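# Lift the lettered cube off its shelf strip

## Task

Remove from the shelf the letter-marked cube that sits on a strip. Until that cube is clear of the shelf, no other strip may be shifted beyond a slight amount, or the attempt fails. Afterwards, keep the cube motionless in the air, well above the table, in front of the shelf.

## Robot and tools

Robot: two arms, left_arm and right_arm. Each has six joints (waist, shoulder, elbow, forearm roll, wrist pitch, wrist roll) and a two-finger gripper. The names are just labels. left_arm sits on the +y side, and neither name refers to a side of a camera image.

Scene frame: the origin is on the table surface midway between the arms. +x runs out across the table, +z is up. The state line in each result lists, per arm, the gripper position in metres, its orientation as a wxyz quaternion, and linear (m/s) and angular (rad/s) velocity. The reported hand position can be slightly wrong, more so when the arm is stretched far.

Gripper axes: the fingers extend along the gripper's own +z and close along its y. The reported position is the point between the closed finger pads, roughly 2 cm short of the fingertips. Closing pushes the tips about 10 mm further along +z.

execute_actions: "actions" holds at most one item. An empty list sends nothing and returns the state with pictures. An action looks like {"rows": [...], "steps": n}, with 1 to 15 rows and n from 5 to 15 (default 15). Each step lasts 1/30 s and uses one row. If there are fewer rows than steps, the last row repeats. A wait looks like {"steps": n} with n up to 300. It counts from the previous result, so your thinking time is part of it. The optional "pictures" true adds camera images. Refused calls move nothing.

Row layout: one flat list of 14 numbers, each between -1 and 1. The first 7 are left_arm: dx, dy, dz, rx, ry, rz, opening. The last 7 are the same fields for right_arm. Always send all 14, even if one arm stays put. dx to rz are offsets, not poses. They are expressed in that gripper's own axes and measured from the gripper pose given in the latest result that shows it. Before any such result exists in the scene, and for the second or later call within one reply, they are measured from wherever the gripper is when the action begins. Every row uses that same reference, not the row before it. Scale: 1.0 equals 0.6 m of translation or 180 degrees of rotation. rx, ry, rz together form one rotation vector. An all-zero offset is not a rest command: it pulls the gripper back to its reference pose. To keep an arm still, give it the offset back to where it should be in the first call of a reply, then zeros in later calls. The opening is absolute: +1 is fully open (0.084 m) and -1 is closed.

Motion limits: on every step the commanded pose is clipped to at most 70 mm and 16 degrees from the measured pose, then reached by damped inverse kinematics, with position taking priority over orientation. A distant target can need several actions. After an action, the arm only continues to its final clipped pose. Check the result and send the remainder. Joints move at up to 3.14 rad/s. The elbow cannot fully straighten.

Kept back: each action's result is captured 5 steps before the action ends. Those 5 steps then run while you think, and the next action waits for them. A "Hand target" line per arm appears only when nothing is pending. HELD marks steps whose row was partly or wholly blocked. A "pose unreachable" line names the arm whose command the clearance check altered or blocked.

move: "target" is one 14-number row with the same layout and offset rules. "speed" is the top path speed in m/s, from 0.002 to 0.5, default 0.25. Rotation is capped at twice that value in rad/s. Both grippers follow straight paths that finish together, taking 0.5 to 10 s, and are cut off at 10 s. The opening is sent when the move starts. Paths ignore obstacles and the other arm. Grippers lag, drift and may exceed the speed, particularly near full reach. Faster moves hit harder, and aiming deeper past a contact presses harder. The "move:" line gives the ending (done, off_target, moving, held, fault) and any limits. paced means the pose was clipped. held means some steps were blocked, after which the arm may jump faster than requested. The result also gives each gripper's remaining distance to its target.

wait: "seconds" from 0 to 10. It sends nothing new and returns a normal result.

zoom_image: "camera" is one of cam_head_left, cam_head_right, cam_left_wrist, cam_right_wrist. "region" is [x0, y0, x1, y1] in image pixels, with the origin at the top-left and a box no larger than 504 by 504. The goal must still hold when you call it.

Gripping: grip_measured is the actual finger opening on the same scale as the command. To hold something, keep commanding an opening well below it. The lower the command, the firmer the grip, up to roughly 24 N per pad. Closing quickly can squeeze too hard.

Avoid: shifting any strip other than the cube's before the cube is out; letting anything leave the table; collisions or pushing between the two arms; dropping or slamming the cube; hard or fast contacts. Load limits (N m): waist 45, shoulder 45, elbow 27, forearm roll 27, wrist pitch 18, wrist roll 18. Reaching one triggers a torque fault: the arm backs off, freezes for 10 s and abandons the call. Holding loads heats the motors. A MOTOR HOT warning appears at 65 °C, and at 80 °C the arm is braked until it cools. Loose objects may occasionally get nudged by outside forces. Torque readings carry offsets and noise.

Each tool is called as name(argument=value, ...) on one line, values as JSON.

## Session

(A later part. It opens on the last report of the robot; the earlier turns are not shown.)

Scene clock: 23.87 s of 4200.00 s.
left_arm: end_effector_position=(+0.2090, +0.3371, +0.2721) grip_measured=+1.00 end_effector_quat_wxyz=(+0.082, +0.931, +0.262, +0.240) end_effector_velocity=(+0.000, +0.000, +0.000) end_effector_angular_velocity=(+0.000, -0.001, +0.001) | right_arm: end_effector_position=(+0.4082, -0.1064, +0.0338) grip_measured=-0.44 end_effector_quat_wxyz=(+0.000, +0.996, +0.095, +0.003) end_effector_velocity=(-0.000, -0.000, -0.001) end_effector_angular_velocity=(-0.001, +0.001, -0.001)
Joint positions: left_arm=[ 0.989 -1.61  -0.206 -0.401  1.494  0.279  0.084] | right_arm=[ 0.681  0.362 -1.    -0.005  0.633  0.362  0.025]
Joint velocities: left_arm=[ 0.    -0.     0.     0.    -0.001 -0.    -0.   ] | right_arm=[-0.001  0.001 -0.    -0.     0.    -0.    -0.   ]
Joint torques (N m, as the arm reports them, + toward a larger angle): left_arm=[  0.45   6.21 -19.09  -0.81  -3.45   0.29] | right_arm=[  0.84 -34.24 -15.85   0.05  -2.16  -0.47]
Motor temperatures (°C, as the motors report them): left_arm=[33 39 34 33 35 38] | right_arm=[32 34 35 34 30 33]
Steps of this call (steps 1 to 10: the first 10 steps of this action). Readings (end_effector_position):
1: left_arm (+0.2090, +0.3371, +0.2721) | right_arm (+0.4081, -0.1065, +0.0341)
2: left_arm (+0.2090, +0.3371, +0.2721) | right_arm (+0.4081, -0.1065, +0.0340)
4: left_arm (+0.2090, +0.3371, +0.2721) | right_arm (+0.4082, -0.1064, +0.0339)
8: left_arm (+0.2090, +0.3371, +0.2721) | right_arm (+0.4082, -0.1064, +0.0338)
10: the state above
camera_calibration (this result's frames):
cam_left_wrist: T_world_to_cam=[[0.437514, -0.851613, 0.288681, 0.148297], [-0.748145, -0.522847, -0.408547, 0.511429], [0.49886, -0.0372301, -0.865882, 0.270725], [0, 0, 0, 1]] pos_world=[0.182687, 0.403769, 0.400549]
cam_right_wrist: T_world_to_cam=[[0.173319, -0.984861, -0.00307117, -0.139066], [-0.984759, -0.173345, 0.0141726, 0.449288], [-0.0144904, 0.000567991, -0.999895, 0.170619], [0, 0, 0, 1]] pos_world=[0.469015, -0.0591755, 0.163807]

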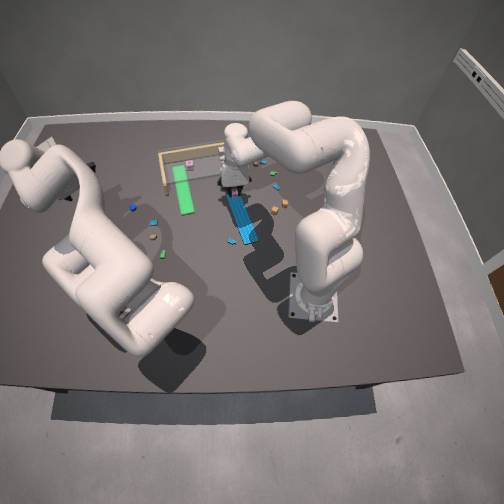

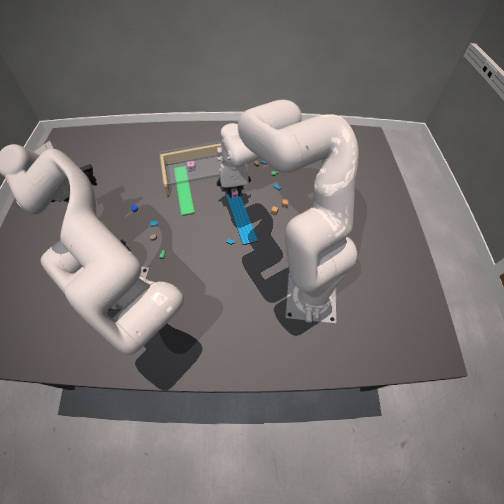

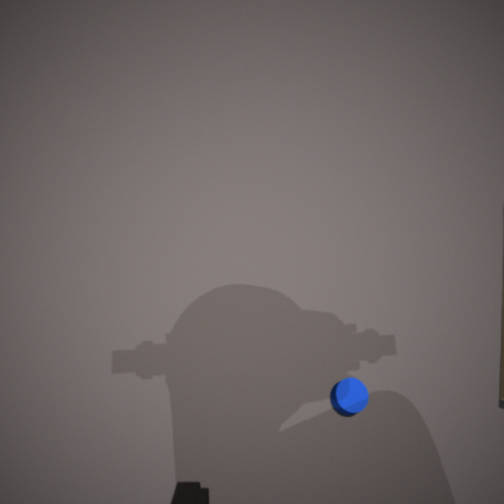

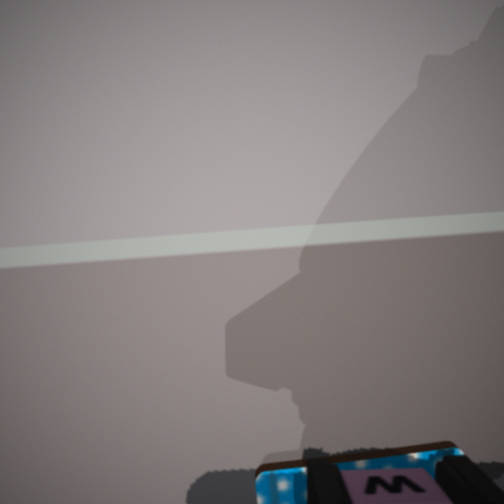

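move(target=[0,0,0,0,0,0,1, -0.01,-0.02,-0.24,0,0,0,-0.75], speed=0.25)

wait(seconds=1.0)

Scene clock: 25.17 s of 4200.00 s.
left_arm: end_effector_position=(+0.2090, +0.3371, +0.2721) grip_measured=+1.00 end_effector_quat_wxyz=(+0.082, +0.931, +0.262, +0.240) end_effector_velocity=(+0.000, -0.000, -0.000) end_effector_angular_velocity=(-0.001, +0.000, -0.000) | right_arm: end_effector_position=(+0.3994, -0.0960, +0.1765) grip_measured=-0.44 end_effector_quat_wxyz=(+0.001, +0.996, +0.094, +0.002) end_effector_velocity=(+0.003, +0.003, +0.008) end_effector_angular_velocity=(+0.008, -0.012, +0.002)
Joint positions: left_arm=[ 0.989 -1.61  -0.206 -0.401  1.494  0.279  0.084] | right_arm=[ 0.709  0.109 -1.12  -0.004  1.009  0.388  0.025]
Joint velocities: left_arm=[-0.    -0.     0.001 -0.    -0.    -0.    -0.   ] | right_arm=[ 0.002 -0.007 -0.012 -0.     0.004  0.    -0.   ]
Joint torques (N m, as the arm reports them, + toward a larger angle): left_arm=[  0.28   6.32 -19.04  -0.63  -3.34   0.27] | right_arm=[  0.7  -31.69 -19.17   0.07  -2.06  -0.56]
Motor temperatures (°C, as the motors report them): left_arm=[33 39 34 33 35 38] | right_arm=[32 34 35 34 30 33]
Hand target (left_arm): +0.209, +0.337, +0.272; +0.082, +0.931, +0.262, +0.240
Hand target (right_arm): +0.400, -0.096, +0.178; +0.000, +0.996, +0.094, +0.003
Off your previous action's commanded pose (left_arm): 0.000 m, 0 deg at its last step (step 5 of this call).
Off your previous action's commanded pose (right_arm): 0.000 m, 0 deg at its last step (step 5 of this call).
Off the commanded pose (left_arm): 0.000 m, 0 deg.
Off the commanded pose (right_arm): 0.001 m, 0 deg.
Kept back: nothing.
move: done
camera_calibration (this result's frames):
cam_left_wrist: T_world_to_cam=[[0.437514, -0.851613, 0.288681, 0.148297], [-0.748145, -0.522847, -0.408547, 0.511429], [0.49886, -0.03723, -0.865883, 0.270725], [0, 0, 0, 1]] pos_world=[0.182687, 0.403769, 0.400549]
cam_right_wrist: T_world_to_cam=[[0.17294, -0.98493, -0.00207284, -0.126856], [-0.984799, -0.172951, 0.016074, 0.440062], [-0.0161903, -0.000738511, -0.999869, 0.313685], [0, 0, 0, 1]] pos_world=[0.460389, -0.0486038, 0.306308]

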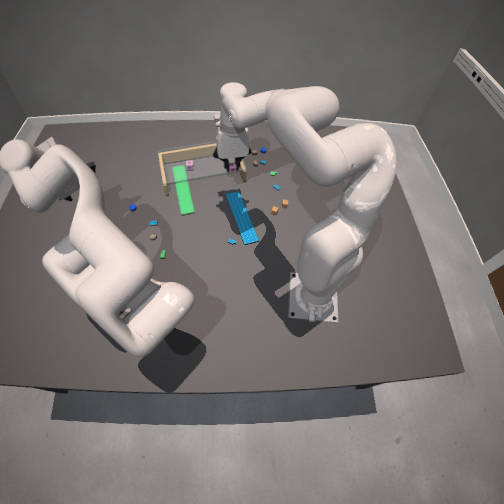

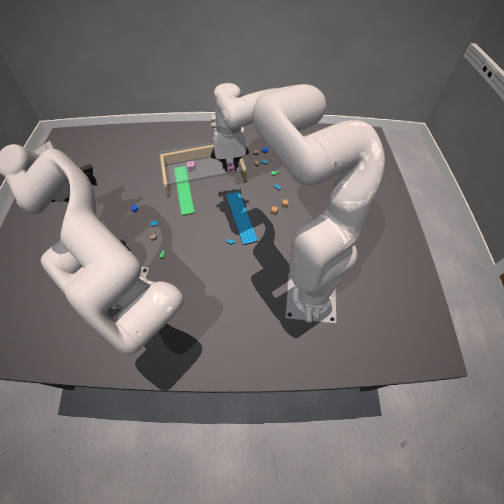

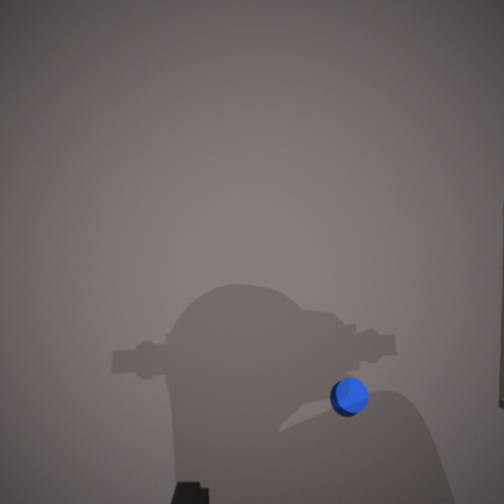

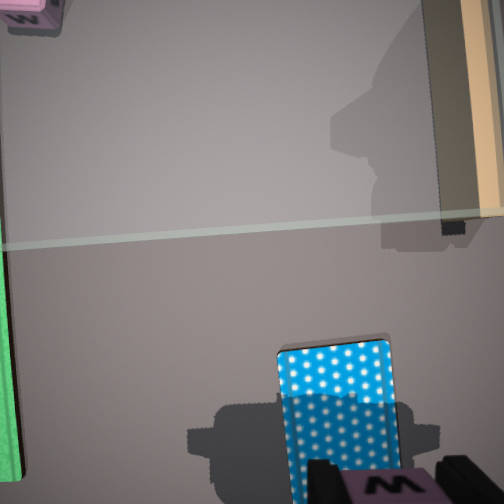

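Scene clock: 26.17 s of 4200.00 s.
left_arm: end_effector_position=(+0.2090, +0.3371, +0.2721) grip_measured=+1.00 end_effector_quat_wxyz=(+0.082, +0.931, +0.262, +0.240) end_effector_velocity=(+0.000, +0.000, -0.000) end_effector_angular_velocity=(+0.000, -0.001, -0.000) | right_arm: end_effector_position=(+0.3998, -0.0956, +0.1775) grip_measured=-0.44 end_effector_quat_wxyz=(+0.000, +0.996, +0.094, +0.003) end_effector_velocity=(-0.000, +0.000, -0.001) end_effector_angular_velocity=(-0.001, +0.001, +0.000)
Joint positions: left_arm=[ 0.989 -1.61  -0.206 -0.401  1.494  0.279  0.084] | right_arm=[ 0.709  0.108 -1.122 -0.004  1.009  0.388  0.025]
Joint velocities: left_arm=[-0.    -0.     0.    -0.    -0.001  0.     0.   ] | right_arm=[ 0.     0.001  0.     0.     0.    -0.    -0.   ]
Joint torques (N m, as the arm reports them, + toward a larger angle): left_arm=[  0.42   6.31 -19.02  -0.76  -3.35   0.3 ] | right_arm=[  0.74 -31.51 -19.22  -0.03  -2.1   -0.41]
Motor temperatures (°C, as the motors report them): left_arm=[33 39 34 33 35 38] | right_arm=[32 34 35 34 30 33]
Hand target (left_arm): +0.209, +0.337, +0.272; +0.082, +0.931, +0.262, +0.240
Hand target (right_arm): +0.400, -0.096, +0.178; +0.000, +0.996, +0.094, +0.003
Off the commanded pose (left_arm): 0.000 m, 0 deg.
Off the commanded pose (right_arm): 0.001 m, 0 deg.
Kept back: nothing.
Steps of this call (steps 1 to 30: nothing new was sent). Readings (end_effector_position):
1: left_arm (+0.2090, +0.3371, +0.2721) | right_arm (+0.3995, -0.0959, +0.1767)
2: left_arm (+0.2090, +0.3371, +0.2721) | right_arm (+0.3996, -0.0958, +0.1769)
4: left_arm (+0.2090, +0.3371, +0.2721) | right_arm (+0.3997, -0.0957, +0.1772)
8: left_arm (+0.2090, +0.3371, +0.2721) | right_arm (+0.3997, -0.0957, +0.1774)
30: the state above
camera_calibration (this result's frames):
cam_left_wrist: T_world_to_cam=[[0.437514, -0.851613, 0.288681, 0.148296], [-0.748145, -0.522847, -0.408547, 0.511429], [0.49886, -0.0372301, -0.865882, 0.270725], [0, 0, 0, 1]] pos_world=[0.182687, 0.403769, 0.400549]
cam_right_wrist: T_world_to_cam=[[0.173042, -0.98491, -0.0029107, -0.126486], [-0.98481, -0.173066, 0.0140831, 0.440844], [-0.0143743, 0.000429529, -0.999897, 0.314154], [0, 0, 0, 1]] pos_world=[0.460551, -0.0484174, 0.307545]

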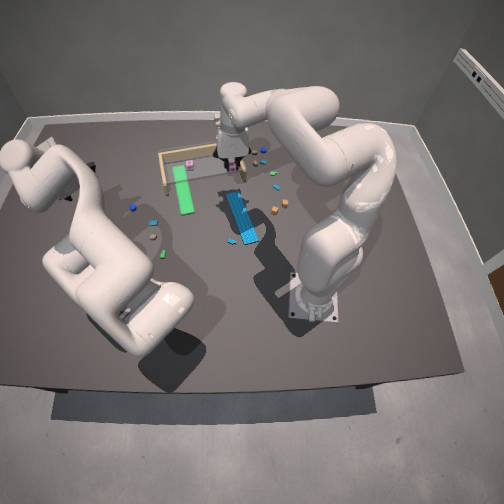

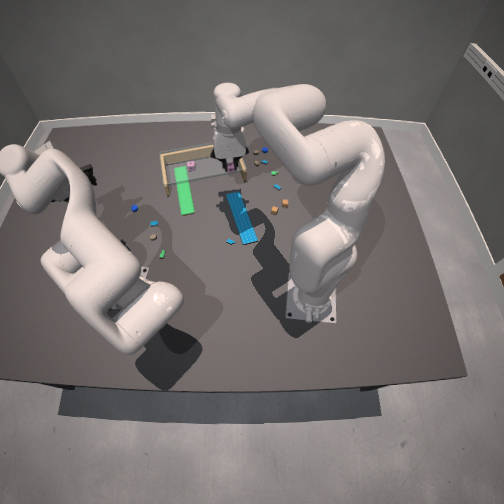

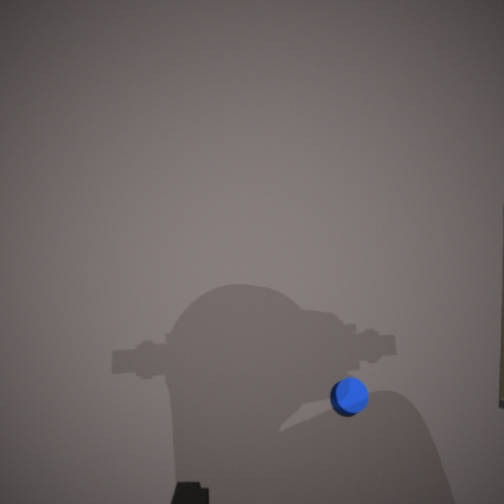

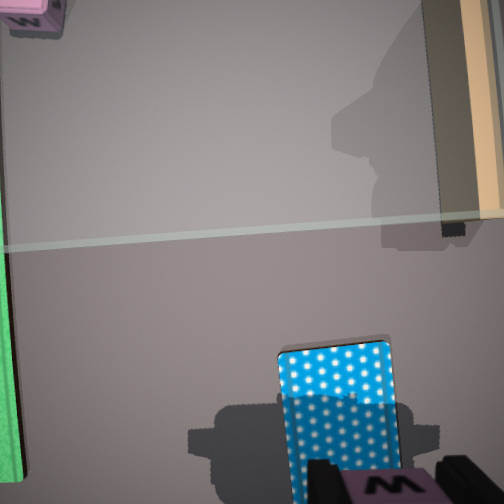

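finished_scene(scene=2)

The scene is finished: the task was done.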